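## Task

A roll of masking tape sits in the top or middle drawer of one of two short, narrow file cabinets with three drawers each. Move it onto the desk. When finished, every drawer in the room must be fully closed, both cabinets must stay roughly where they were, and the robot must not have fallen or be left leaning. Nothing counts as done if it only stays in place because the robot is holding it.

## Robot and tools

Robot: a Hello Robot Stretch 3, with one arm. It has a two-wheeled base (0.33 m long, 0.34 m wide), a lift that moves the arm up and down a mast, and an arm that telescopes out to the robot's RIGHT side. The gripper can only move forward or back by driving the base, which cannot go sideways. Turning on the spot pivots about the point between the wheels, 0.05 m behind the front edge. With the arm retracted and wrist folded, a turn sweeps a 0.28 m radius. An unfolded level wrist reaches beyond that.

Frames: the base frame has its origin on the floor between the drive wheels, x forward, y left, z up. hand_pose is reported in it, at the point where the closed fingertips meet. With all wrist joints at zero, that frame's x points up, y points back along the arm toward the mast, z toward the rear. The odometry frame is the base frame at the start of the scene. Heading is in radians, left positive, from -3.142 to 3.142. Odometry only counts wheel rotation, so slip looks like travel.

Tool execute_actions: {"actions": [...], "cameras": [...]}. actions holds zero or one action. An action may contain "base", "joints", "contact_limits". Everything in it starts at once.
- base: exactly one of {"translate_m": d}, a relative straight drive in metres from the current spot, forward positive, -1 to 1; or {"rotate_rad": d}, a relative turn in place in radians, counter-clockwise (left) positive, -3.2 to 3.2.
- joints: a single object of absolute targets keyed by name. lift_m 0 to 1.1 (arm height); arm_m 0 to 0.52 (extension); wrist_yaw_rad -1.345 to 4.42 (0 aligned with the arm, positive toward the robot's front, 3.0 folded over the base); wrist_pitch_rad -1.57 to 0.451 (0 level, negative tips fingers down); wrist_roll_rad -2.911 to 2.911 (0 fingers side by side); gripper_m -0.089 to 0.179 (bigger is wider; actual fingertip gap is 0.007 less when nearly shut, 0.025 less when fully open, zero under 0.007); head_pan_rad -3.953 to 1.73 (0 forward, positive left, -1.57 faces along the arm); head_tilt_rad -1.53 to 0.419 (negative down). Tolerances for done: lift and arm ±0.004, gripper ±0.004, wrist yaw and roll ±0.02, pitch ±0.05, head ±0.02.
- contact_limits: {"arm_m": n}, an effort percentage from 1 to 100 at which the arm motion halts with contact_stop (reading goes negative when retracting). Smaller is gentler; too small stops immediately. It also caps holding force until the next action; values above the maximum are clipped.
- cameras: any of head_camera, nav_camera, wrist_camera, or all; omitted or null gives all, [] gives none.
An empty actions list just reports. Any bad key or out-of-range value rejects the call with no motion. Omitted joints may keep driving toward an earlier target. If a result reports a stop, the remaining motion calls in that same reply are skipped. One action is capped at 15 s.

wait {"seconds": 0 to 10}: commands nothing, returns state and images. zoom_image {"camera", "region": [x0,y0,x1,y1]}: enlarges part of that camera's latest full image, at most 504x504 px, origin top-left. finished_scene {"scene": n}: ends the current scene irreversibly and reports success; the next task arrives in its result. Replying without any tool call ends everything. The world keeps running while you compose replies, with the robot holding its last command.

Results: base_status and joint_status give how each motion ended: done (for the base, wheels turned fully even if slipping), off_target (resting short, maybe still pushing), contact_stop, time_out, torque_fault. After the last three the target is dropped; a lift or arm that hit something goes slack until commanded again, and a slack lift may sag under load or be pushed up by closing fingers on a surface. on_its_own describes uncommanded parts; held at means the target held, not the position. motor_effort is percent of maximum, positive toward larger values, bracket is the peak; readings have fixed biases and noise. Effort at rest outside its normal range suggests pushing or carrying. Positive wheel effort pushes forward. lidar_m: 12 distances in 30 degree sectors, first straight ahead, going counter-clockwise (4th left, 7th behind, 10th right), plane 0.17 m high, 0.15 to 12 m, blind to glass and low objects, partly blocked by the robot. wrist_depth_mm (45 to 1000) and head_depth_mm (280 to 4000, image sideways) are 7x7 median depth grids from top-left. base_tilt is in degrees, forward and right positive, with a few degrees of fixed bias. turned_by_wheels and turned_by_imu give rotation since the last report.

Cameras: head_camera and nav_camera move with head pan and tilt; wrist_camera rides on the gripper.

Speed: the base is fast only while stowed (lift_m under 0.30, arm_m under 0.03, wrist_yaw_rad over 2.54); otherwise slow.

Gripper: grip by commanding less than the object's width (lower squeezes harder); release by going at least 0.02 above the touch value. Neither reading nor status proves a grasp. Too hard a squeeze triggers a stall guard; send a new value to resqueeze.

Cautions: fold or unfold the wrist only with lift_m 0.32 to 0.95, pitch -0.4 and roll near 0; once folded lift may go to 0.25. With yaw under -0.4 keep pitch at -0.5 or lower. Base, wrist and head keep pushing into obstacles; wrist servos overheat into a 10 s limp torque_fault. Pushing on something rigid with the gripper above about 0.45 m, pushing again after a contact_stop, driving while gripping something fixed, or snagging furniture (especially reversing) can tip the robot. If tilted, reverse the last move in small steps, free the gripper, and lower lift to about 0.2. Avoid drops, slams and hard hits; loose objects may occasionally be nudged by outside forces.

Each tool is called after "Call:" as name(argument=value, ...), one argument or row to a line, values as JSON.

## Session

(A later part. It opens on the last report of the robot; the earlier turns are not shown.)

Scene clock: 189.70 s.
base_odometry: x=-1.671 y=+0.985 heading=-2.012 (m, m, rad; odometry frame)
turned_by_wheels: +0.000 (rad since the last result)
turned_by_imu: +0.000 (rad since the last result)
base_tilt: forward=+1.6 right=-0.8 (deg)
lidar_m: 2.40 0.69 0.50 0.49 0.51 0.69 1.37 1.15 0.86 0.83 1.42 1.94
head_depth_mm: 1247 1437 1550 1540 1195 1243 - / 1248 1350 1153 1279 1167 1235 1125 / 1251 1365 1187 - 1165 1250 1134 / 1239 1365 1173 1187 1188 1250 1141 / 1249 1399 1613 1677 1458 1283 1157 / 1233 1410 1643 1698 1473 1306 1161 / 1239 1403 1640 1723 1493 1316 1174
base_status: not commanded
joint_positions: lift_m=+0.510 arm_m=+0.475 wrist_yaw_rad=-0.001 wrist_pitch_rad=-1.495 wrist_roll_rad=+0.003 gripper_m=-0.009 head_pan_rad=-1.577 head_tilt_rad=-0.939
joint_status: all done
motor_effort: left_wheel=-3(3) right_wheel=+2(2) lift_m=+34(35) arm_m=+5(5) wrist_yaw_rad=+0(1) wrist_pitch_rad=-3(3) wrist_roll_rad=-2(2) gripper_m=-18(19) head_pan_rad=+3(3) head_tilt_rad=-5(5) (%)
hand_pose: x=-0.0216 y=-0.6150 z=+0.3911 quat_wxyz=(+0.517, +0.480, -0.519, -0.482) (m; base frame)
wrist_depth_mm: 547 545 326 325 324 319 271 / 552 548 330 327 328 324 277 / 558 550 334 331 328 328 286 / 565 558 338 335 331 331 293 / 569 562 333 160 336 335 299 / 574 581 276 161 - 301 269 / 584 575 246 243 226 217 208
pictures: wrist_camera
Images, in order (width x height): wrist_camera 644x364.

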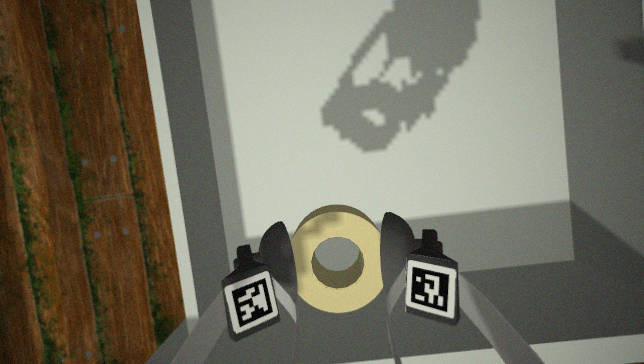

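Call:
execute_actions(
  actions=[
    {"base":{"translate_m":0.06},"joints":{"arm_m":0.06,"wrist_pitch_rad":-1.0}},
  ],
  cameras=[],
)

Call:
execute_actions(
  actions=[
    {"joints":{"lift_m":0.16,"wrist_pitch_rad":0}},
  ],
  cameras=["head_camera","wrist_camera"],
)

Call:
execute_actions(
  actions=[
    {"joints":{"arm_m":0.403},"contact_limits":{"arm_m":25}},
  ],
  cameras=["head_camera","wrist_camera"],
)

Scene clock: 199.77 s.
base_odometry: x=-1.696 y=+0.931 heading=-2.012 (m, m, rad; odometry frame)
turned_by_wheels: +0.000 (rad since the last result)
turned_by_imu: +0.000 (rad since the last result)
base_tilt: forward=+1.5 right=-0.8 (deg)
lidar_m: 2.34 0.69 0.50 0.49 0.51 0.70 1.44 1.14 0.86 0.83 1.43 1.94
head_depth_mm: 1250 1374 1128 1241 1150 1247 - / 1250 1350 1144 1277 1177 1253 - / 1244 1359 1160 1190 1183 1286 1113 / 1240 1364 1208 1333 1417 1272 1146 / 1237 1424 1638 1692 1456 1283 1152 / 1240 1407 1637 1705 1480 1293 1159 / 1233 1413 1645 1721 1493 1306 1170
base_status: done
joint_positions: lift_m=+0.510 arm_m=+0.060 wrist_yaw_rad=-0.001 wrist_pitch_rad=-1.015 wrist_roll_rad=+0.002 gripper_m=-0.009 head_pan_rad=-1.577 head_tilt_rad=-0.939
joint_status: all done
motor_effort: left_wheel=-3(6) right_wheel=+1(6) lift_m=+34(34) arm_m=-5(7) wrist_yaw_rad=+1(1) wrist_pitch_rad=+8(7) wrist_roll_rad=-1(2) gripper_m=-19(19) head_pan_rad=+3(3) head_tilt_rad=-6(6) (%)
hand_pose: x=-0.0217 y=-0.3201 z=+0.4181 quat_wxyz=(+0.617, +0.343, -0.618, -0.344) (m; base frame)
wrist_depth_mm: 884 857 832 505 497 318 312 / 816 779 744 329 341 352 379 / 751 725 699 413 433 645 637 / 693 671 657 646 631 615 600 / 644 644 615 160 595 576 566 / 600 584 577 161 - 547 534 / 566 551 534 528 520 516 503
pictures: none
No camera images: the call's "cameras" was empty. Leave "cameras" out to get every camera's image.

Scene clock: 203.77 s.
base_odometry: x=-1.696 y=+0.931 heading=-2.012 (m, m, rad; odometry frame)
turned_by_wheels: +0.000 (rad since the last result)
turned_by_imu: +0.000 (rad since the last result)
base_tilt: forward=+1.6 right=-0.8 (deg)
lidar_m: 2.34 0.69 0.51 0.49 0.50 0.70 1.44 1.14 0.86 0.83 1.42 1.95
head_depth_mm: 1256 1382 1132 1233 1142 1224 1118 / 1242 1345 1137 1270 1175 1229 1153 / 1242 1371 1161 1192 1197 1219 1122 / 1237 1362 1207 1321 1417 1276 1142 / 1236 1409 1643 1679 1460 1294 1159 / 1237 1404 1659 1691 1469 1300 1159 / 1234 1409 1647 1724 1482 1309 1172
base_status: not commanded
joint_positions: lift_m=+0.160 arm_m=+0.060 wrist_yaw_rad=-0.001 wrist_pitch_rad=-0.028 wrist_roll_rad=+0.002 gripper_m=-0.009 head_pan_rad=-1.577 head_tilt_rad=-0.939
joint_status: all done
motor_effort: left_wheel=-2(3) right_wheel=+2(1) lift_m=+23(30) arm_m=-5(5) wrist_yaw_rad=+0(0) wrist_pitch_rad=+15(13) wrist_roll_rad=-1(2) gripper_m=-19(18) head_pan_rad=+2(3) head_tilt_rad=-6(6) (%)
hand_pose: x=-0.0216 y=-0.4608 z=+0.2678 quat_wxyz=(+0.707, +0.010, -0.707, -0.010) (m; base frame)
wrist_depth_mm: - - 986 489 487 487 662 / - - - 503 500 492 202 / - - 209 207 207 205 204 / - - 212 212 212 211 210 / - - 219 159 215 216 216 / 890 853 731 161 - 224 222 / 636 597 522 486 488 482 469
pictures: head_camera (sideways: a quarter turn clockwise sets it upright), wrist_camera
Images, in order (width x height): head_camera 896x504, wrist_camera 644x364.

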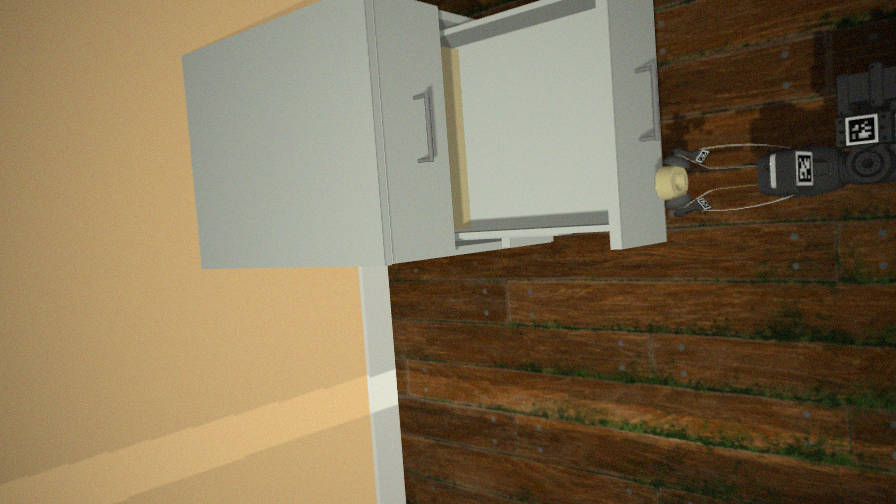

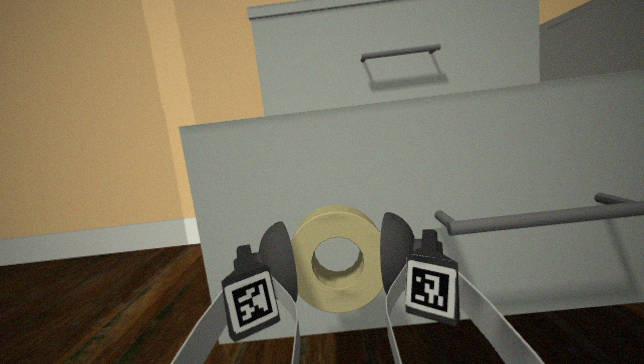

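Scene clock: 207.50 s.
base_odometry: x=-1.696 y=+0.931 heading=-2.012 (m, m, rad; odometry frame)
turned_by_wheels: +0.000 (rad since the last result)
turned_by_imu: +0.000 (rad since the last result)
base_tilt: forward=+1.5 right=-0.9 (deg)
lidar_m: 2.34 0.70 0.51 0.49 0.51 0.70 1.44 1.14 0.86 0.83 1.42 1.95
head_depth_mm: 1255 1371 1131 1204 1386 1243 1122 / 1243 1353 1145 1201 1394 1256 1126 / 1239 1356 1160 1196 1358 1265 1140 / 1240 1366 1206 1282 1415 1270 1142 / 1242 1420 1658 1676 1451 1289 1157 / 1235 1416 1640 1709 1473 1306 1159 / 1235 1417 1642 1734 1485 1308 1174
base_status: not commanded
joint_positions: lift_m=+0.160 arm_m=+0.403 wrist_yaw_rad=+0.000 wrist_pitch_rad=-0.026 wrist_roll_rad=+0.002 gripper_m=-0.009 head_pan_rad=-1.577 head_tilt_rad=-0.939
joint_status: all done
motor_effort: left_wheel=-3(3) right_wheel=+2(3) lift_m=+23(23) arm_m=+6(11) wrist_yaw_rad=+0(1) wrist_pitch_rad=+14(17) wrist_roll_rad=-1(1) gripper_m=-18(19) head_pan_rad=+4(3) head_tilt_rad=-5(6) (%)
contact_limits: arm_m 25 (drawing in: default 32, maximum 52; extending or still: default 44, maximum 71)
hand_pose: x=-0.0215 y=-0.8031 z=+0.2682 quat_wxyz=(+0.707, +0.009, -0.707, -0.010) (m; base frame)
wrist_depth_mm: 692 168 166 166 166 164 165 / 703 688 171 170 169 170 169 / 715 715 176 174 174 174 173 / 739 722 180 179 179 178 178 / 758 751 185 158 182 183 181 / 770 769 190 161 - 189 188 / 639 598 197 195 196 194 193
pictures: head_camera (sideways: a quarter turn clockwise sets it upright), wrist_camera
Images, in order (width x height): head_camera 896x504, wrist_camera 644x364.

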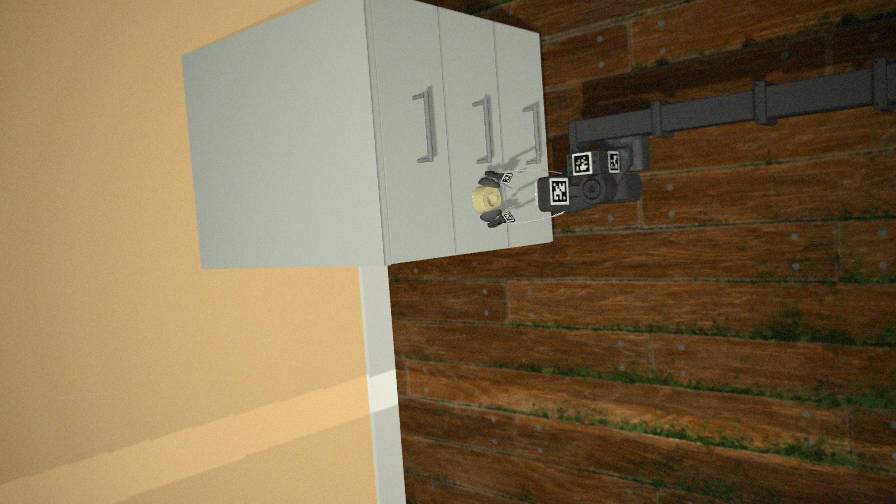

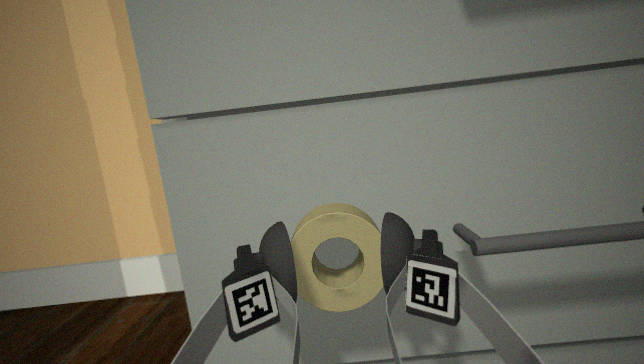

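Call:
execute_actions(
  actions=[
    {"joints":{"arm_m":0.0,"lift_m":0.36,"head_pan_rad":-2.1,"head_tilt_rad":-0.7}},
  ],
  cameras=["head_camera"],
)

Call:
execute_actions(
  actions=[
    {"base":{"translate_m":0.22},"joints":{"wrist_pitch_rad":-0.4,"wrist_yaw_rad":3.0}},
  ],
  cameras=["head_camera","wrist_camera"],
)

Call:
execute_actions(
  actions=[
    {"joints":{"lift_m":0.285,"head_pan_rad":0}},
  ],
  cameras=[],
)

Call:
execute_actions(
  actions=[
    {"base":{"translate_m":1.0}},
  ],
  cameras=[],
)

Call:
execute_actions(
  actions=[
    {"base":{"translate_m":0.62}},
  ],
  cameras=[],
)

Call:
execute_actions(
  actions=[
    {"base":{"rotate_rad":1.578}},
  ],
  cameras=[],
)

Call:
execute_actions(
  actions=[
    {"base":{"translate_m":1.0}},
  ],
)

Scene clock: 219.43 s.
base_odometry: x=-1.696 y=+0.931 heading=-2.012 (m, m, rad; odometry frame)
turned_by_wheels: +0.000 (rad since the last result)
turned_by_imu: +0.001 (rad since the last result)
base_tilt: forward=+1.6 right=-0.7 (deg)
lidar_m: 2.34 0.69 0.51 0.49 0.50 0.70 1.43 1.15 0.86 0.83 1.42 1.94
head_depth_mm: 1584 1757 1926 1342 1527 1417 1229 / 1498 1645 1737 1286 1390 1426 1232 / 1419 1554 1622 1329 1450 1438 1233 / 1337 1462 1586 1556 1632 1390 1257 / 1277 1390 1512 1629 1143 1284 1255 / 1222 1314 1437 1337 1098 1180 1268 / 1170 1261 1366 1361 1076 1100 1248
base_status: not commanded
joint_positions: lift_m=+0.360 arm_m=+0.000 wrist_yaw_rad=+0.000 wrist_pitch_rad=-0.026 wrist_roll_rad=+0.002 gripper_m=-0.009 head_pan_rad=-2.093 head_tilt_rad=-0.705
joint_status: all done
motor_effort: left_wheel=-3(3) right_wheel=+2(1) lift_m=+34(36) arm_m=-5(7) wrist_yaw_rad=+0(1) wrist_pitch_rad=+14(14) wrist_roll_rad=-1(1) gripper_m=-18(19) head_pan_rad=-4(34) head_tilt_rad=+2(21) (%)
hand_pose: x=-0.0215 y=-0.4009 z=+0.4677 quat_wxyz=(+0.707, +0.009, -0.707, -0.010) (m; base frame)
wrist_depth_mm: - - - - - - - / - - - - - - - / - - - - 576 863 691 / - - - 585 586 598 710 / - - - 159 598 609 704 / - - - 161 - 625 736 / - 971 869 642 650 642 718
pictures: head_camera (sideways: a quarter turn clockwise sets it upright)
Images, in order (width x height): head_camera 896x504.

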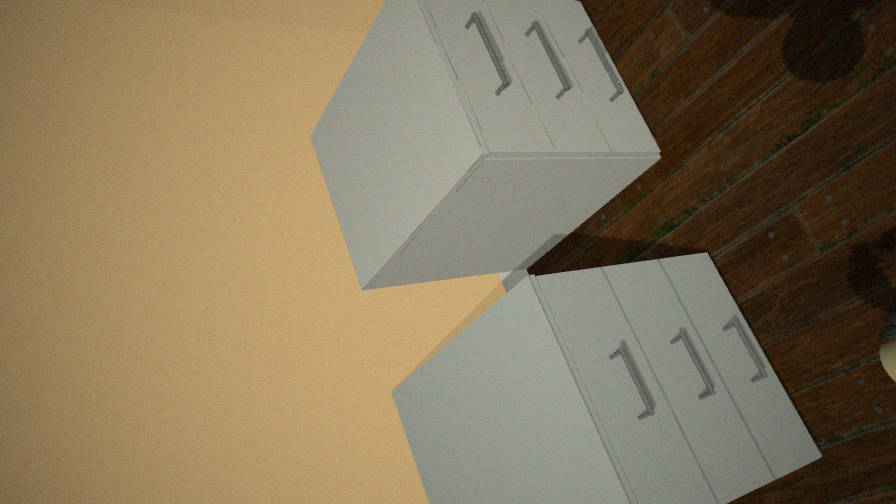

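Scene clock: 222.80 s.
base_odometry: x=-1.790 y=+0.732 heading=-2.012 (m, m, rad; odometry frame)
turned_by_wheels: +0.000 (rad since the last result)
turned_by_imu: +0.001 (rad since the last result)
base_tilt: forward=+1.7 right=-0.8 (deg)
lidar_m: 2.12 0.69 0.51 0.49 0.51 0.69 1.66 1.15 0.86 0.84 1.42 1.94
head_depth_mm: 1576 1759 1628 1343 1526 1407 1217 / 1484 1650 1671 1448 1609 1426 1230 / 1409 1548 1661 1606 1327 1417 1238 / 1339 1469 1624 1301 1210 1364 1255 / 1276 1386 1526 1310 1145 1284 1260 / 1218 1323 1440 1338 1155 1439 1271 / 1170 1265 1365 1442 1641 1508 1280
base_status: done
joint_positions: lift_m=+0.360 arm_m=+0.000 wrist_yaw_rad=+2.998 wrist_pitch_rad=-0.414 wrist_roll_rad=+0.002 gripper_m=-0.009 head_pan_rad=-2.093 head_tilt_rad=-0.705
joint_status: all done
motor_effort: left_wheel=-3(5) right_wheel=+2(7) lift_m=+34(34) arm_m=-4(5) wrist_yaw_rad=+1(2) wrist_pitch_rad=+8(15) wrist_roll_rad=-1(1) gripper_m=-18(19) head_pan_rad=-3(3) head_tilt_rad=+3(1) (%)
hand_pose: x=+0.0110 y=+0.0772 z=+0.3732 quat_wxyz=(+0.195, +0.701, +0.095, +0.679) (m; base frame)
wrist_depth_mm: 425 - 465 487 505 535 563 / 457 - 495 524 555 585 617 / 489 - 536 559 602 626 679 / 531 556 591 617 660 697 742 / 570 605 644 159 688 694 660 / 633 651 - 161 - 601 556 / 606 574 - 548 513 501 486
pictures: head_camera (sideways: a quarter turn clockwise sets it upright), wrist_camera
Images, in order (width x height): head_camera 896x504, wrist_camera 644x364.

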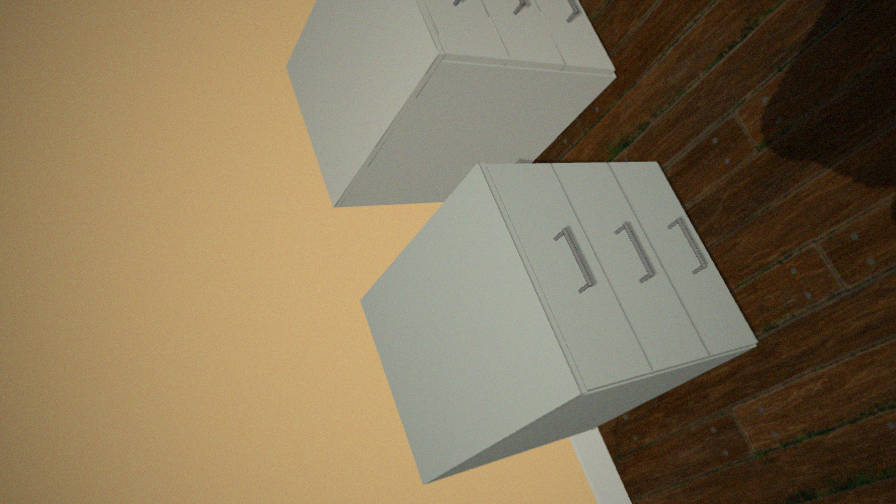

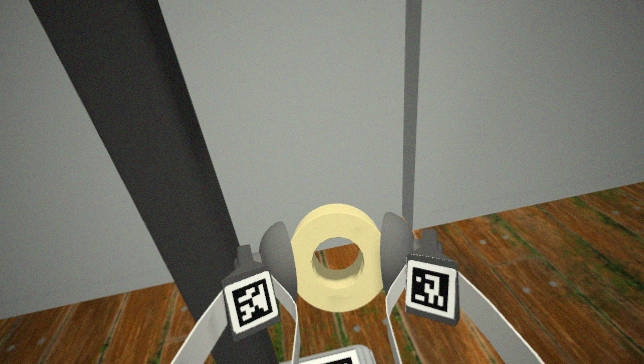

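Scene clock: 224.30 s.
base_odometry: x=-1.790 y=+0.732 heading=-2.012 (m, m, rad; odometry frame)
turned_by_wheels: +0.000 (rad since the last result)
turned_by_imu: +0.000 (rad since the last result)
base_tilt: forward=+1.4 right=-0.8 (deg)
lidar_m: 2.12 0.70 0.51 0.49 0.50 0.69 1.65 1.15 0.86 0.84 1.42 1.94
head_depth_mm: 1819 1987 2203 2081 1674 1423 1215 / 1806 1992 2205 2103 1692 1434 1223 / 1812 1976 2202 2146 1715 1452 1242 / 1811 1992 2214 2147 1735 1447 1251 / 1806 1972 2200 2198 1752 1472 1259 / 1814 1986 2238 2230 1782 1483 1274 / 1792 1992 2189 2178 1356 1317 1225
base_status: not commanded
joint_positions: lift_m=+0.285 arm_m=+0.000 wrist_yaw_rad=+2.998 wrist_pitch_rad=-0.416 wrist_roll_rad=+0.002 gripper_m=-0.009 head_pan_rad=-0.007 head_tilt_rad=-0.705
joint_status: all done
motor_effort: left_wheel=-3(3) right_wheel=+3(2) lift_m=+23(28) arm_m=-4(4) wrist_yaw_rad=+1(1) wrist_pitch_rad=+8(8) wrist_roll_rad=-1(1) gripper_m=-18(18) head_pan_rad=+3(43) head_tilt_rad=+2(3) (%)
hand_pose: x=+0.0109 y=+0.0770 z=+0.2984 quat_wxyz=(+0.196, +0.701, +0.096, +0.679) (m; base frame)
wrist_depth_mm: 424 - 466 482 512 536 570 / 452 - 497 520 554 590 613 / 495 - 546 563 600 641 687 / 525 548 589 620 664 677 675 / 579 610 637 159 627 583 556 / 600 574 - 161 - 497 471 / 510 493 - - 437 425 413
pictures: none
No camera images: the call's "cameras" was empty. Leave "cameras" out to get every camera's image.

Scene clock: 229.30 s.
base_odometry: x=-2.217 y=-0.172 heading=-2.012 (m, m, rad; odometry frame)
turned_by_wheels: +0.000 (rad since the last result)
turned_by_imu: +0.003 (rad since the last result)
base_tilt: forward=+1.7 right=-1.0 (deg)
lidar_m: 1.11 1.16 0.51 0.49 0.51 0.69 1.92 1.43 1.43 1.37 1.42 1.16
head_depth_mm: 940 1033 1149 1289 1480 1425 1225 / 943 1037 1149 1287 1487 1429 1232 / 937 1026 1153 1295 1484 1449 1235 / 937 1035 1140 1299 1465 1450 1250 / 936 1030 1141 1302 1486 1482 1264 / 936 1026 1143 1293 1485 1486 1272 / 936 1028 1148 1288 1486 1493 1281
base_status: done
joint_positions: lift_m=+0.285 arm_m=+0.000 wrist_yaw_rad=+2.999 wrist_pitch_rad=-0.416 wrist_roll_rad=+0.002 gripper_m=-0.009 head_pan_rad=-0.007 head_tilt_rad=-0.704
joint_status: not commanded
motor_effort: left_wheel=-4(10) right_wheel=+3(11) lift_m=+23(23) arm_m=-4(4) wrist_yaw_rad=+1(1) wrist_pitch_rad=+8(8) wrist_roll_rad=-1(1) gripper_m=-18(18) head_pan_rad=+3(3) head_tilt_rad=+2(2) (%)
hand_pose: x=+0.0108 y=+0.0771 z=+0.2984 quat_wxyz=(+0.195, +0.701, +0.096, +0.679) (m; base frame)
wrist_depth_mm: 429 - 463 486 - - - / 459 - 489 526 - - - / 489 - 541 571 - 918 867 / 532 558 594 619 767 728 680 / 583 604 645 159 620 592 556 / 605 579 - 161 - 501 475 / 506 500 - - 436 420 417
pictures: none
No camera images: the call's "cameras" was empty. Leave "cameras" out to get every camera's image.

Scene clock: 233.00 s.
base_odometry: x=-2.482 y=-0.733 heading=-2.012 (m, m, rad; odometry frame)
turned_by_wheels: +0.000 (rad since the last result)
turned_by_imu: +0.002 (rad since the last result)
base_tilt: forward=+1.5 right=-0.9 (deg)
lidar_m: 0.49 0.51 0.70 1.95 0.68 0.69 1.93 1.94 1.42 1.37 0.70 0.51
head_depth_mm: 391 431 480 541 620 725 876 / 391 431 480 541 621 725 879 / 391 430 479 540 618 727 877 / 391 430 478 540 620 725 878 / 391 430 479 541 619 726 874 / 390 429 478 541 619 727 874 / 391 430 479 540 619 725 875
base_status: done
joint_positions: lift_m=+0.285 arm_m=+0.000 wrist_yaw_rad=+2.999 wrist_pitch_rad=-0.416 wrist_roll_rad=+0.002 gripper_m=-0.009 head_pan_rad=-0.007 head_tilt_rad=-0.704
joint_status: not commanded
motor_effort: left_wheel=-4(10) right_wheel=+3(8) lift_m=+23(23) arm_m=-4(4) wrist_yaw_rad=+0(1) wrist_pitch_rad=+9(8) wrist_roll_rad=-1(2) gripper_m=-19(19) head_pan_rad=+4(3) head_tilt_rad=+2(3) (%)
hand_pose: x=+0.0108 y=+0.0771 z=+0.2984 quat_wxyz=(+0.195, +0.701, +0.096, +0.679) (m; base frame)
wrist_depth_mm: 667 - - - - 691 498 / 690 - - - - 715 513 / 691 - - - 973 742 530 / 667 835 857 792 755 683 539 / 641 723 693 160 613 578 531 / 602 571 - 162 - 499 476 / 507 501 - - 435 428 413
pictures: none
No camera images: the call's "cameras" was empty. Leave "cameras" out to get every camera's image.

Scene clock: 235.20 s.
base_odometry: x=-2.482 y=-0.733 heading=-0.434 (m, m, rad; odometry frame)
turned_by_wheels: +1.578 (rad since the last result)
turned_by_imu: +1.568 (rad since the last result)
base_tilt: forward=+1.5 right=-0.8 (deg)
lidar_m: 1.97 0.68 0.69 1.95 1.93 1.42 1.37 0.69 0.51 0.49 0.51 0.71
head_depth_mm: 1680 1747 1827 1907 1678 1425 1225 / 2596 2730 2574 2099 1699 1430 1234 / 2882 3247 2838 2149 1722 1431 1242 / 2908 3147 2869 2164 1721 1448 1245 / 2903 3127 2888 2196 1768 1472 1265 / 2903 3199 3000 2232 1799 1482 1278 / 2833 3219 3070 2267 1738 1252 1213
base_status: done
joint_positions: lift_m=+0.285 arm_m=+0.000 wrist_yaw_rad=+2.999 wrist_pitch_rad=-0.416 wrist_roll_rad=+0.002 gripper_m=-0.009 head_pan_rad=-0.007 head_tilt_rad=-0.704
joint_status: not commanded
motor_effort: left_wheel=-4(14) right_wheel=+3(12) lift_m=+23(23) arm_m=-4(4) wrist_yaw_rad=+1(1) wrist_pitch_rad=+8(8) wrist_roll_rad=-1(1) gripper_m=-18(19) head_pan_rad=+4(3) head_tilt_rad=+1(1) (%)
hand_pose: x=+0.0108 y=+0.0770 z=+0.2984 quat_wxyz=(+0.195, +0.701, +0.096, +0.679) (m; base frame)
wrist_depth_mm: - - - - - 688 542 / - - - - - 723 599 / - - - - 992 737 652 / 976 923 844 788 745 690 679 / 744 713 691 159 625 578 561 / 611 587 - 162 - 497 477 / 508 502 - - 438 426 414
pictures: none
No camera images: the call's "cameras" was empty. Leave "cameras" out to get every camera's image.

Scene clock: 240.20 s.
base_odometry: x=-1.575 y=-1.153 heading=-0.434 (m, m, rad; odometry frame)
turned_by_wheels: +0.000 (rad since the last result)
turned_by_imu: +0.003 (rad since the last result)
base_tilt: forward=+1.3 right=-0.8 (deg)
lidar_m: 2.00 2.50 3.37 0.47 0.48 0.67 1.88 0.70 0.52 0.50 0.52 0.72
head_depth_mm: 1745 1811 1891 1923 1692 1413 1223 / 2034 2252 2449 2128 1722 1424 1232 / 2042 2240 2502 2140 1715 1446 1246 / 2042 2245 2495 2187 1757 1450 1247 / 2044 2235 2490 2212 1763 1465 1259 / 2050 2050 2414 2158 1794 1485 1272 / 2043 2092 2513 2259 1803 1498 1285
base_status: done
joint_positions: lift_m=+0.285 arm_m=+0.000 wrist_yaw_rad=+2.999 wrist_pitch_rad=-0.416 wrist_roll_rad=+0.002 gripper_m=-0.009 head_pan_rad=-0.007 head_tilt_rad=-0.703
joint_status: not commanded
motor_effort: left_wheel=-4(11) right_wheel=+3(10) lift_m=+23(23) arm_m=-4(4) wrist_yaw_rad=+1(0) wrist_pitch_rad=+8(8) wrist_roll_rad=-1(2) gripper_m=-19(19) head_pan_rad=+4(4) head_tilt_rad=+1(1) (%)
hand_pose: x=+0.0107 y=+0.0770 z=+0.2984 quat_wxyz=(+0.195, +0.701, +0.096, +0.679) (m; base frame)
wrist_depth_mm: 414 - 746 - - - - / 440 - 488 - - - - / 475 - 523 - - 927 857 / 509 532 573 795 748 722 682 / 557 585 624 159 627 576 558 / 593 582 - 161 - 500 483 / 503 496 - - 437 427 413
pictures: head_camera (sideways: a quarter turn clockwise sets it upright), nav_camera (sideways: a quarter turn counterclockwise sets it upright), wrist_camera
Images, in order (width x height): head_camera 896x504, nav_camera 672x504, wrist_camera 644x364.

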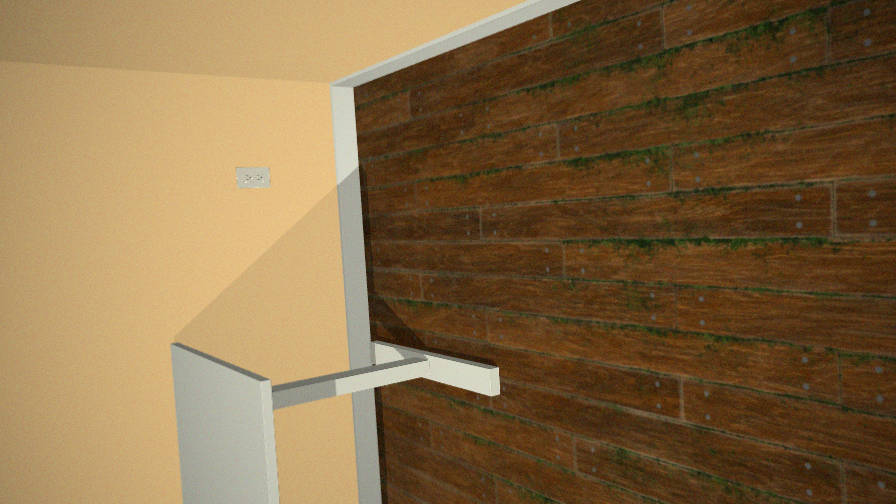

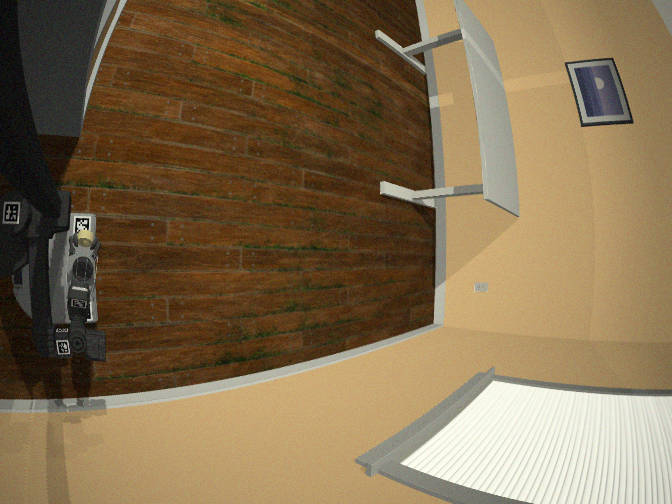

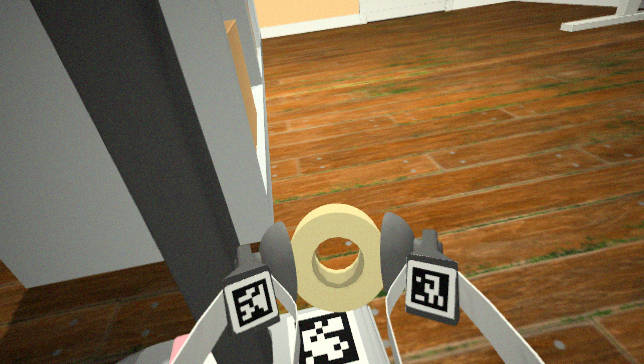

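Call:
execute_actions(
  actions=[
    {"base":{"rotate_rad":0.42}},
  ],
  cameras=[],
)

Call:
execute_actions(
  actions=[
    {"base":{"translate_m":1.0}},
  ],
  cameras=[],
)

Call:
execute_actions(
  actions=[
    {"base":{"translate_m":0.34},"joints":{"lift_m":0.7}},
  ],
  cameras=[],
)

Call:
execute_actions(
  actions=[
    {"base":{"rotate_rad":1.15},"joints":{"lift_m":0.93,"head_pan_rad":-1.57,"head_tilt_rad":-0.9}},
  ],
  cameras=["head_camera","nav_camera"],
)

Call:
execute_actions(
  actions=[
    {"joints":{"wrist_yaw_rad":0}},
  ],
)

Scene clock: 252.53 s.
base_odometry: x=-1.575 y=-1.153 heading=-0.014 (m, m, rad; odometry frame)
turned_by_wheels: +0.420 (rad since the last result)
turned_by_imu: +0.418 (rad since the last result)
base_tilt: forward=+1.6 right=-0.8 (deg)
lidar_m: 2.00 2.60 0.47 0.47 0.61 2.38 0.79 0.54 0.50 0.51 0.65 1.46
head_depth_mm: 2022 2166 2405 2083 1681 1417 1227 / 2090 1947 2460 2109 1700 1433 1237 / 2160 2009 2573 2131 1721 1439 1245 / 2249 2065 2701 2162 1755 1436 1251 / 2346 2167 2776 2189 1767 1467 1263 / 2447 2400 2860 2250 1789 1496 1279 / 2564 2433 2860 2268 1813 1498 1285
base_status: done
joint_positions: lift_m=+0.285 arm_m=+0.000 wrist_yaw_rad=+2.999 wrist_pitch_rad=-0.416 wrist_roll_rad=+0.002 gripper_m=-0.009 head_pan_rad=-0.007 head_tilt_rad=-0.703
joint_status: not commanded
motor_effort: left_wheel=-4(14) right_wheel=+3(7) lift_m=+23(23) arm_m=-4(4) wrist_yaw_rad=+0(1) wrist_pitch_rad=+8(8) wrist_roll_rad=-1(1) gripper_m=-18(18) head_pan_rad=+4(3) head_tilt_rad=+2(2) (%)
hand_pose: x=+0.0107 y=+0.0770 z=+0.2984 quat_wxyz=(+0.195, +0.701, +0.096, +0.679) (m; base frame)
wrist_depth_mm: - - 507 472 - - - / - - 548 512 - - - / - - 598 559 960 915 875 / 977 898 668 621 740 713 667 / 744 712 693 159 618 589 554 / 616 578 - 162 - 497 477 / 504 502 - - 438 429 411
pictures: none
No camera images: the call's "cameras" was empty. Leave "cameras" out to get every camera's image.

Scene clock: 257.53 s.
base_odometry: x=-0.575 y=-1.168 heading=-0.015 (m, m, rad; odometry frame)
turned_by_wheels: +0.000 (rad since the last result)
turned_by_imu: +0.003 (rad since the last result)
base_tilt: forward=+1.5 right=-0.8 (deg)
lidar_m: 1.51 1.66 2.82 1.58 1.06 0.98 1.45 0.98 0.92 0.94 1.21 1.03
head_depth_mm: 1246 1365 1214 931 1549 1379 1213 / 1296 1421 1241 940 1661 1431 1229 / 1335 1484 1262 957 1729 1447 1238 / 1397 1546 1285 1002 1743 1465 1256 / 1451 1602 1312 1060 1761 1476 1262 / 1515 1668 1336 1109 1784 1481 1275 / 1588 1765 1362 1832 1787 1496 1285
base_status: done
joint_positions: lift_m=+0.285 arm_m=+0.000 wrist_yaw_rad=+2.999 wrist_pitch_rad=-0.416 wrist_roll_rad=+0.002 gripper_m=-0.009 head_pan_rad=-0.007 head_tilt_rad=-0.703
joint_status: not commanded
motor_effort: left_wheel=-4(9) right_wheel=+3(9) lift_m=+23(23) arm_m=-4(4) wrist_yaw_rad=+1(1) wrist_pitch_rad=+8(8) wrist_roll_rad=-1(1) gripper_m=-18(19) head_pan_rad=+3(4) head_tilt_rad=+1(2) (%)
hand_pose: x=+0.0107 y=+0.0770 z=+0.2984 quat_wxyz=(+0.195, +0.701, +0.096, +0.679) (m; base frame)
wrist_depth_mm: - - - - - - - / - - - - - - - / - - - - 983 924 856 / 900 895 867 807 763 705 676 / 739 702 693 159 622 583 563 / 608 582 - 161 - 497 474 / 502 501 - - 434 426 416
pictures: none
No camera images: the call's "cameras" was empty. Leave "cameras" out to get every camera's image.

Scene clock: 262.37 s.
base_odometry: x=-0.235 y=-1.173 heading=-0.015 (m, m, rad; odometry frame)
turned_by_wheels: +0.000 (rad since the last result)
turned_by_imu: +0.001 (rad since the last result)
base_tilt: forward=+1.5 right=-0.7 (deg)
lidar_m: 1.19 1.36 2.69 2.15 1.64 1.28 1.67 1.14 1.07 1.08 1.26 0.72
head_depth_mm: 977 1071 1151 927 751 629 1183 / 1014 1116 1185 938 758 634 1222 / 1049 1159 1228 954 765 656 1243 / 1103 1217 1286 969 776 690 1245 / 1142 1268 1319 978 783 1365 1265 / 1191 1336 1337 993 793 1421 1279 / 1258 1413 1364 1009 802 1491 1284
base_status: done
joint_positions: lift_m=+0.700 arm_m=+0.000 wrist_yaw_rad=+2.999 wrist_pitch_rad=-0.416 wrist_roll_rad=+0.002 gripper_m=-0.009 head_pan_rad=-0.007 head_tilt_rad=-0.703
joint_status: all done
motor_effort: left_wheel=-3(11) right_wheel=+3(10) lift_m=+33(36) arm_m=-5(4) wrist_yaw_rad=+0(0) wrist_pitch_rad=+9(9) wrist_roll_rad=-1(1) gripper_m=-19(18) head_pan_rad=+3(3) head_tilt_rad=+1(1) (%)
hand_pose: x=+0.0107 y=+0.0770 z=+0.7128 quat_wxyz=(+0.195, +0.701, +0.096, +0.679) (m; base frame)
wrist_depth_mm: - - - - - - - / - - - - - - - / - - - - - - - / - - - - - - - / - - - 159 - - - / - - - 161 - 991 972 / - - - 907 869 852 820
pictures: none
No camera images: the call's "cameras" was empty. Leave "cameras" out to get every camera's image.

Scene clock: 265.30 s.
base_odometry: x=-0.235 y=-1.173 heading=+1.135 (m, m, rad; odometry frame)
turned_by_wheels: +1.150 (rad since the last result)
turned_by_imu: +1.148 (rad since the last result)
base_tilt: forward=+1.5 right=-0.9 (deg)
lidar_m: 2.69 1.82 1.35 1.28 1.49 1.10 1.07 1.11 1.22 0.72 1.23 1.36
head_depth_mm: 1043 1176 945 765 - 1250 1152 / 1040 1111 904 775 - - - / 1043 1114 912 774 - - - / 1043 1123 926 778 - 1257 1158 / 1047 1140 939 778 682 1271 1167 / 1043 1147 952 787 684 1327 1182 / 1042 1143 973 797 694 1343 1187
base_status: done
joint_positions: lift_m=+0.930 arm_m=+0.000 wrist_yaw_rad=+2.999 wrist_pitch_rad=-0.417 wrist_roll_rad=+0.002 gripper_m=-0.009 head_pan_rad=-1.563 head_tilt_rad=-0.889
joint_status: all done
motor_effort: left_wheel=-4(10) right_wheel=+3(8) lift_m=+34(38) arm_m=-4(5) wrist_yaw_rad=+1(1) wrist_pitch_rad=+9(9) wrist_roll_rad=-1(1) gripper_m=-18(18) head_pan_rad=-3(43) head_tilt_rad=-5(23) (%)
hand_pose: x=+0.0107 y=+0.0769 z=+0.9428 quat_wxyz=(+0.196, +0.701, +0.097, +0.679) (m; base frame)
wrist_depth_mm: - - - - - - - / - - - - - - - / - - - - - - - / - - - - - - - / - - - 159 - - - / - - - 161 - - - / - - - - - - -
pictures: head_camera (sideways: a quarter turn clockwise sets it upright), nav_camera (sideways: a quarter turn counterclockwise sets it upright)
Images, in order (width x height): head_camera 896x504, nav_camera 672x504.

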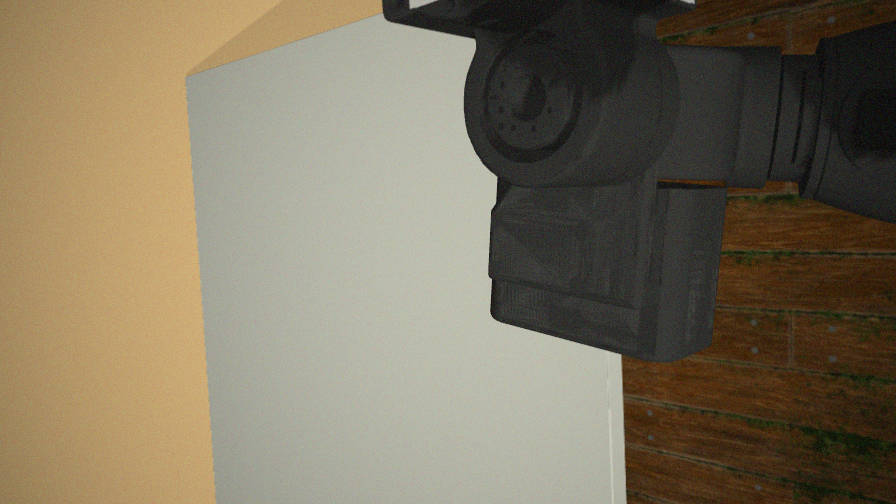

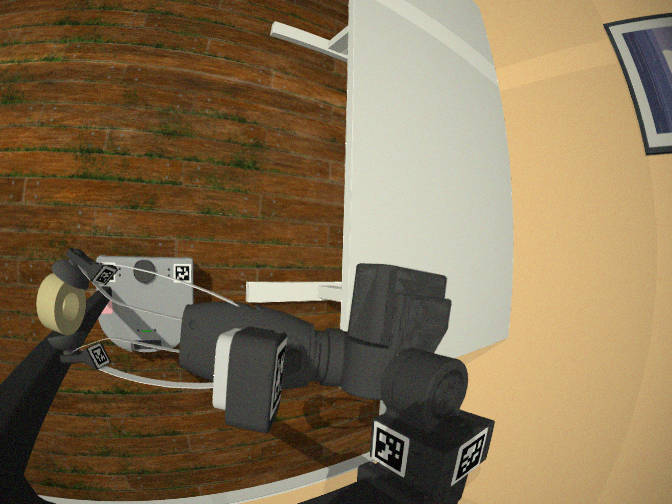

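Scene clock: 267.80 s.
base_odometry: x=-0.235 y=-1.173 heading=+1.135 (m, m, rad; odometry frame)
turned_by_wheels: +0.000 (rad since the last result)
turned_by_imu: +0.000 (rad since the last result)
base_tilt: forward=+1.5 right=-0.7 (deg)
lidar_m: 2.69 1.82 1.34 1.29 1.49 1.10 1.07 1.11 1.21 0.73 1.23 1.36
head_depth_mm: 1036 1178 950 763 - - 1117 / 1037 1120 906 - - - 1115 / 1044 1115 912 - - 1295 1143 / 1046 1125 928 771 670 1303 1156 / 1046 1144 938 777 678 1314 1168 / 1040 1139 955 788 687 1327 1178 / 1049 1142 970 799 694 1333 1191
base_status: not commanded
joint_positions: lift_m=+0.930 arm_m=+0.000 wrist_yaw_rad=+0.002 wrist_pitch_rad=-0.417 wrist_roll_rad=+0.002 gripper_m=-0.009 head_pan_rad=-1.563 head_tilt_rad=-0.889
joint_status: all done
motor_effort: left_wheel=-4(4) right_wheel=+3(3) lift_m=+34(34) arm_m=-4(4) wrist_yaw_rad=-2(3) wrist_pitch_rad=+9(9) wrist_roll_rad=-1(1) gripper_m=-19(19) head_pan_rad=-4(4) head_tilt_rad=-6(6) (%)
hand_pose: x=-0.0210 y=-0.3699 z=+0.9428 quat_wxyz=(+0.692, +0.147, -0.692, -0.146) (m; base frame)
wrist_depth_mm: 845 849 838 844 851 841 858 / 912 909 905 890 912 929 931 / 973 956 954 893 980 998 - / 792 745 695 663 641 - - / 619 575 559 159 512 - - / 500 471 460 162 - - - / 419 403 373 370 355 356 -
pictures: head_camera (sideways: a quarter turn clockwise sets it upright), nav_camera (sideways: a quarter turn counterclockwise sets it upright), wrist_camera
Images, in order (width x height): head_camera 896x504, nav_camera 672x504, wrist_camera 644x364.

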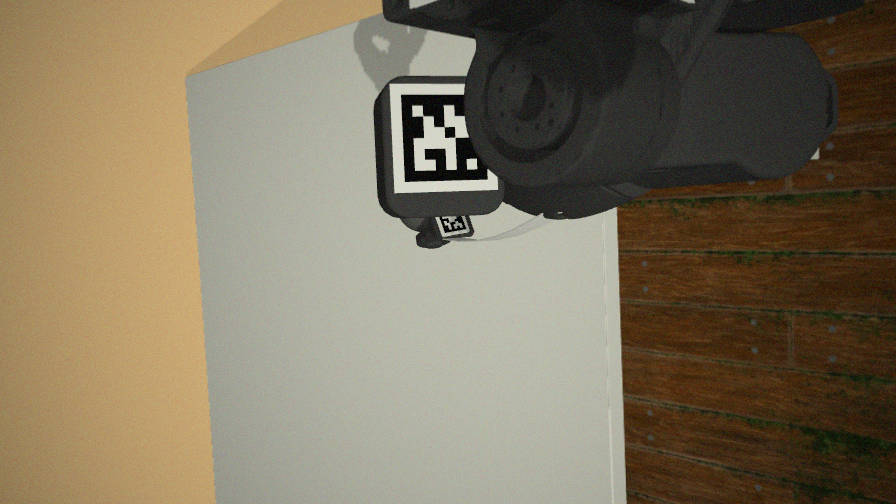

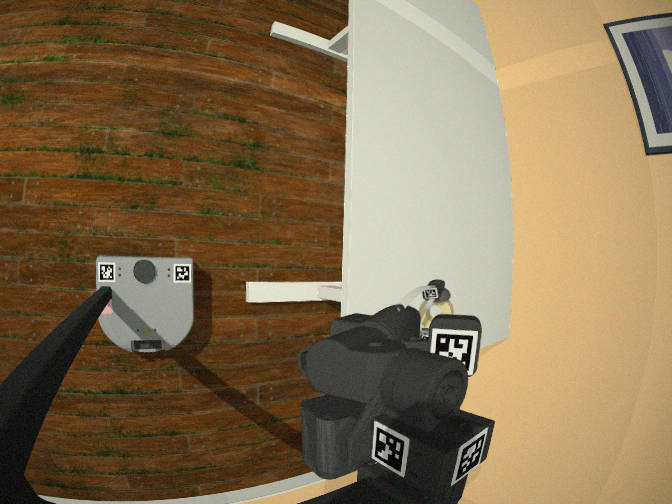

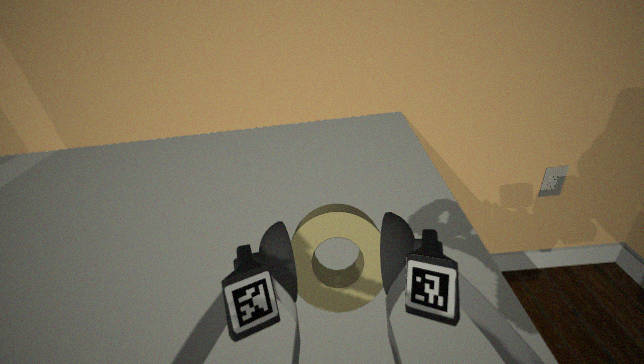

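Call:
execute_actions(
  actions=[
    {"joints":{"lift_m":0.97,"wrist_pitch_rad":-1.5,"arm_m":0.42}},
  ],
  cameras=["nav_camera","wrist_camera"],
)

Scene clock: 274.17 s.
base_odometry: x=-0.235 y=-1.173 heading=+1.135 (m, m, rad; odometry frame)
turned_by_wheels: +0.000 (rad since the last result)
turned_by_imu: +0.000 (rad since the last result)
base_tilt: forward=+1.5 right=-0.8 (deg)
lidar_m: 2.69 1.82 1.35 1.29 1.48 1.10 1.06 1.11 1.22 0.73 1.23 1.36
head_depth_mm: 1059 1180 948 741 661 1277 1138 / - 1117 901 752 657 1275 1135 / - - 927 758 664 1274 1153 / 1048 1136 940 770 669 1302 1156 / 1045 1143 939 778 680 1313 1170 / 1043 1140 957 789 684 1328 1173 / 1048 1145 970 799 693 1341 1182
base_status: not commanded
joint_positions: lift_m=+0.970 arm_m=+0.420 wrist_yaw_rad=+0.000 wrist_pitch_rad=-1.494 wrist_roll_rad=+0.002 gripper_m=-0.009 head_pan_rad=-1.563 head_tilt_rad=-0.889
joint_status: all done
motor_effort: left_wheel=-4(4) right_wheel=+3(2) lift_m=+33(35) arm_m=+5(6) wrist_yaw_rad=-1(1) wrist_pitch_rad=-3(7) wrist_roll_rad=-1(1) gripper_m=-19(19) head_pan_rad=-4(4) head_tilt_rad=-6(6) (%)
hand_pose: x=-0.0216 y=-0.5603 z=+0.8511 quat_wxyz=(+0.518, +0.480, -0.519, -0.481) (m; base frame)
wrist_depth_mm: 287 287 285 283 280 279 961 / 291 289 288 287 283 281 965 / 295 292 292 289 286 284 995 / 299 294 293 292 290 286 - / 300 300 296 160 292 291 - / 303 302 300 161 - 293 - / 307 308 307 302 300 297 -
pictures: nav_camera (sideways: a quarter turn counterclockwise sets it upright), wrist_camera
Images, in order (width x height): nav_camera 672x504, wrist_camera 644x364.

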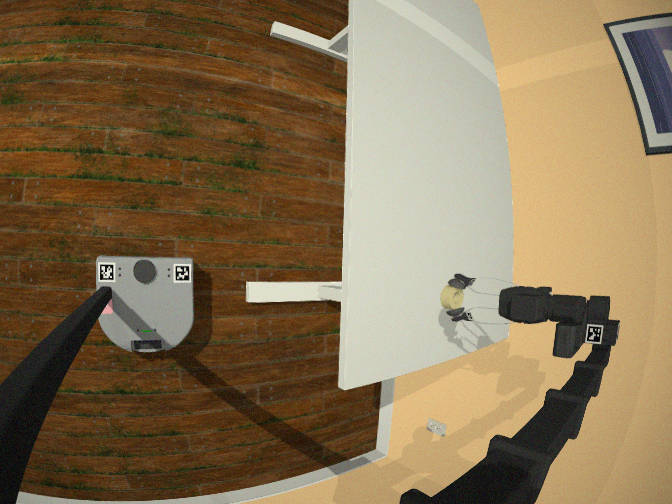

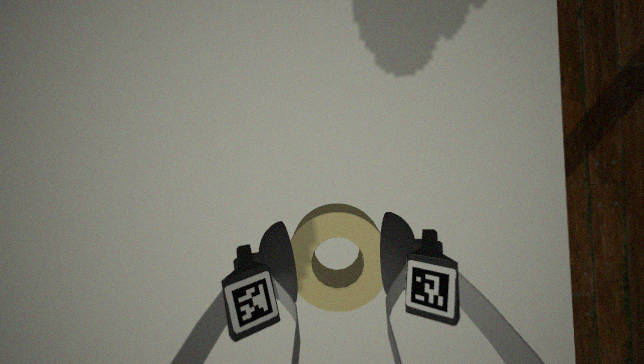

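Call:
execute_actions(
  actions=[
    {"joints":{"lift_m":0.863}},
  ],
  cameras=[],
)

Call:
execute_actions(
  actions=[
    {"joints":{"gripper_m":0.09}},
  ],
  cameras=[],
)

Call:
execute_actions(
  actions=[
    {"joints":{"lift_m":0.92}},
  ],
  cameras=["wrist_camera"],
)

Scene clock: 281.50 s.
base_odometry: x=-0.235 y=-1.173 heading=+1.135 (m, m, rad; odometry frame)
turned_by_wheels: +0.000 (rad since the last result)
turned_by_imu: +0.000 (rad since the last result)
base_tilt: forward=+1.4 right=-0.8 (deg)
lidar_m: 2.69 1.82 1.35 1.29 1.49 1.10 1.07 1.11 1.21 0.72 1.23 1.36
head_depth_mm: 1026 - 847 740 664 1267 1138 / 1007 - 904 749 656 1281 1140 / 1029 - 842 732 665 1278 1149 / 1042 1130 926 768 672 1302 1162 / 1048 1146 942 780 678 1317 1170 / 1043 1148 957 787 685 1325 1181 / 1047 1142 974 798 693 1350 1188
base_status: not commanded
joint_positions: lift_m=+0.863 arm_m=+0.420 wrist_yaw_rad=+0.000 wrist_pitch_rad=-1.494 wrist_roll_rad=+0.002 gripper_m=-0.009 head_pan_rad=-1.563 head_tilt_rad=-0.889
joint_status: all done
motor_effort: left_wheel=-4(4) right_wheel=+4(3) lift_m=+23(26) arm_m=+5(5) wrist_yaw_rad=+0(0) wrist_pitch_rad=-3(3) wrist_roll_rad=-1(1) gripper_m=-18(19) head_pan_rad=-3(3) head_tilt_rad=-6(6) (%)
hand_pose: x=-0.0216 y=-0.5602 z=+0.7446 quat_wxyz=(+0.518, +0.480, -0.519, -0.481) (m; base frame)
wrist_depth_mm: 183 182 181 179 178 177 175 / 185 183 182 181 180 178 178 / 186 185 184 183 181 180 179 / 188 187 186 184 183 182 181 / 190 189 187 159 184 184 183 / 192 192 190 162 - 185 185 / 195 193 191 191 190 188 187
pictures: none
No camera images: the call's "cameras" was empty. Leave "cameras" out to get every camera's image.

Scene clock: 283.00 s.
base_odometry: x=-0.235 y=-1.173 heading=+1.135 (m, m, rad; odometry frame)
turned_by_wheels: +0.000 (rad since the last result)
turned_by_imu: +0.000 (rad since the last result)
base_tilt: forward=+1.5 right=-0.7 (deg)
lidar_m: 2.69 1.82 1.34 1.29 1.49 1.10 1.07 1.11 1.22 0.73 1.23 1.36
head_depth_mm: 1030 - 847 742 664 1269 1133 / 1006 - 905 748 657 1276 1136 / 1021 - 849 739 663 1276 1151 / 1042 1128 929 755 670 1300 1163 / 1040 1138 934 780 678 1311 1172 / 1048 1143 955 787 683 1329 1182 / 1046 1142 973 795 692 1339 1187
base_status: not commanded
joint_positions: lift_m=+0.863 arm_m=+0.420 wrist_yaw_rad=+0.000 wrist_pitch_rad=-1.494 wrist_roll_rad=+0.002 gripper_m=+0.090 head_pan_rad=-1.563 head_tilt_rad=-0.889
joint_status: all done
motor_effort: left_wheel=-4(4) right_wheel=+3(3) lift_m=+23(23) arm_m=+5(5) wrist_yaw_rad=+0(0) wrist_pitch_rad=-3(3) wrist_roll_rad=-1(1) gripper_m=+1(84) head_pan_rad=-3(3) head_tilt_rad=-5(5) (%)
hand_pose: x=-0.0216 y=-0.5602 z=+0.7446 quat_wxyz=(+0.518, +0.480, -0.519, -0.481) (m; base frame)
wrist_depth_mm: 182 181 180 178 178 176 176 / 184 184 182 181 179 178 177 / 186 185 185 183 182 180 179 / 189 187 186 185 183 182 181 / 190 189 188 162 185 183 183 / 193 191 189 164 188 185 184 / 194 194 192 191 189 188 187
pictures: none
No camera images: the call's "cameras" was empty. Leave "cameras" out to get every camera's image.

Scene clock: 284.37 s.
base_odometry: x=-0.235 y=-1.173 heading=+1.135 (m, m, rad; odometry frame)
turned_by_wheels: +0.000 (rad since the last result)
turned_by_imu: +0.000 (rad since the last result)
base_tilt: forward=+1.5 right=-0.8 (deg)
lidar_m: 2.69 1.82 1.35 1.29 1.49 1.10 1.06 1.11 1.21 0.72 1.23 1.36
head_depth_mm: - 1180 947 743 663 1277 1125 / - 1081 903 748 659 1274 1141 / - - 889 742 667 1272 1155 / 1040 1125 924 767 672 1309 1164 / 1043 1144 941 777 678 1316 1166 / 1045 1144 951 787 684 1336 1179 / 1043 1143 968 796 694 1341 1190
base_status: not commanded
joint_positions: lift_m=+0.920 arm_m=+0.420 wrist_yaw_rad=+0.000 wrist_pitch_rad=-1.494 wrist_roll_rad=+0.002 gripper_m=+0.090 head_pan_rad=-1.563 head_tilt_rad=-0.889
joint_status: all done
motor_effort: left_wheel=-4(4) right_wheel=+4(3) lift_m=+33(35) arm_m=+5(5) wrist_yaw_rad=-1(1) wrist_pitch_rad=-3(3) wrist_roll_rad=-1(1) gripper_m=+0(1) head_pan_rad=-3(3) head_tilt_rad=-6(5) (%)
hand_pose: x=-0.0216 y=-0.5602 z=+0.8011 quat_wxyz=(+0.518, +0.480, -0.519, -0.481) (m; base frame)
wrist_depth_mm: 240 237 236 233 233 231 231 / 239 238 237 237 235 233 233 / 244 243 240 239 236 235 234 / 246 244 244 240 240 238 238 / 249 249 247 232 243 240 239 / 251 250 250 247 246 243 244 / 255 252 252 249 248 247 245
pictures: wrist_camera
Images, in order (width x height): wrist_camera 644x364.

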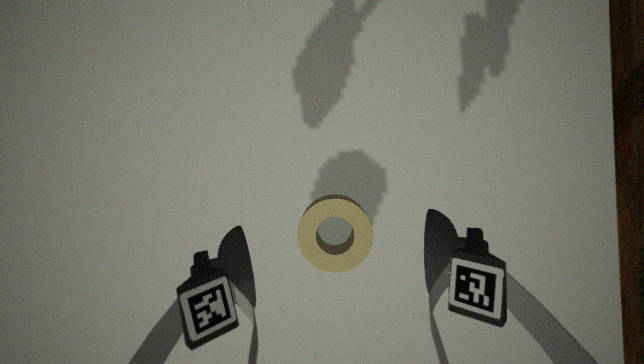

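Call:
finished_scene(
  scene=1,
)

The scene is finished: the task was done.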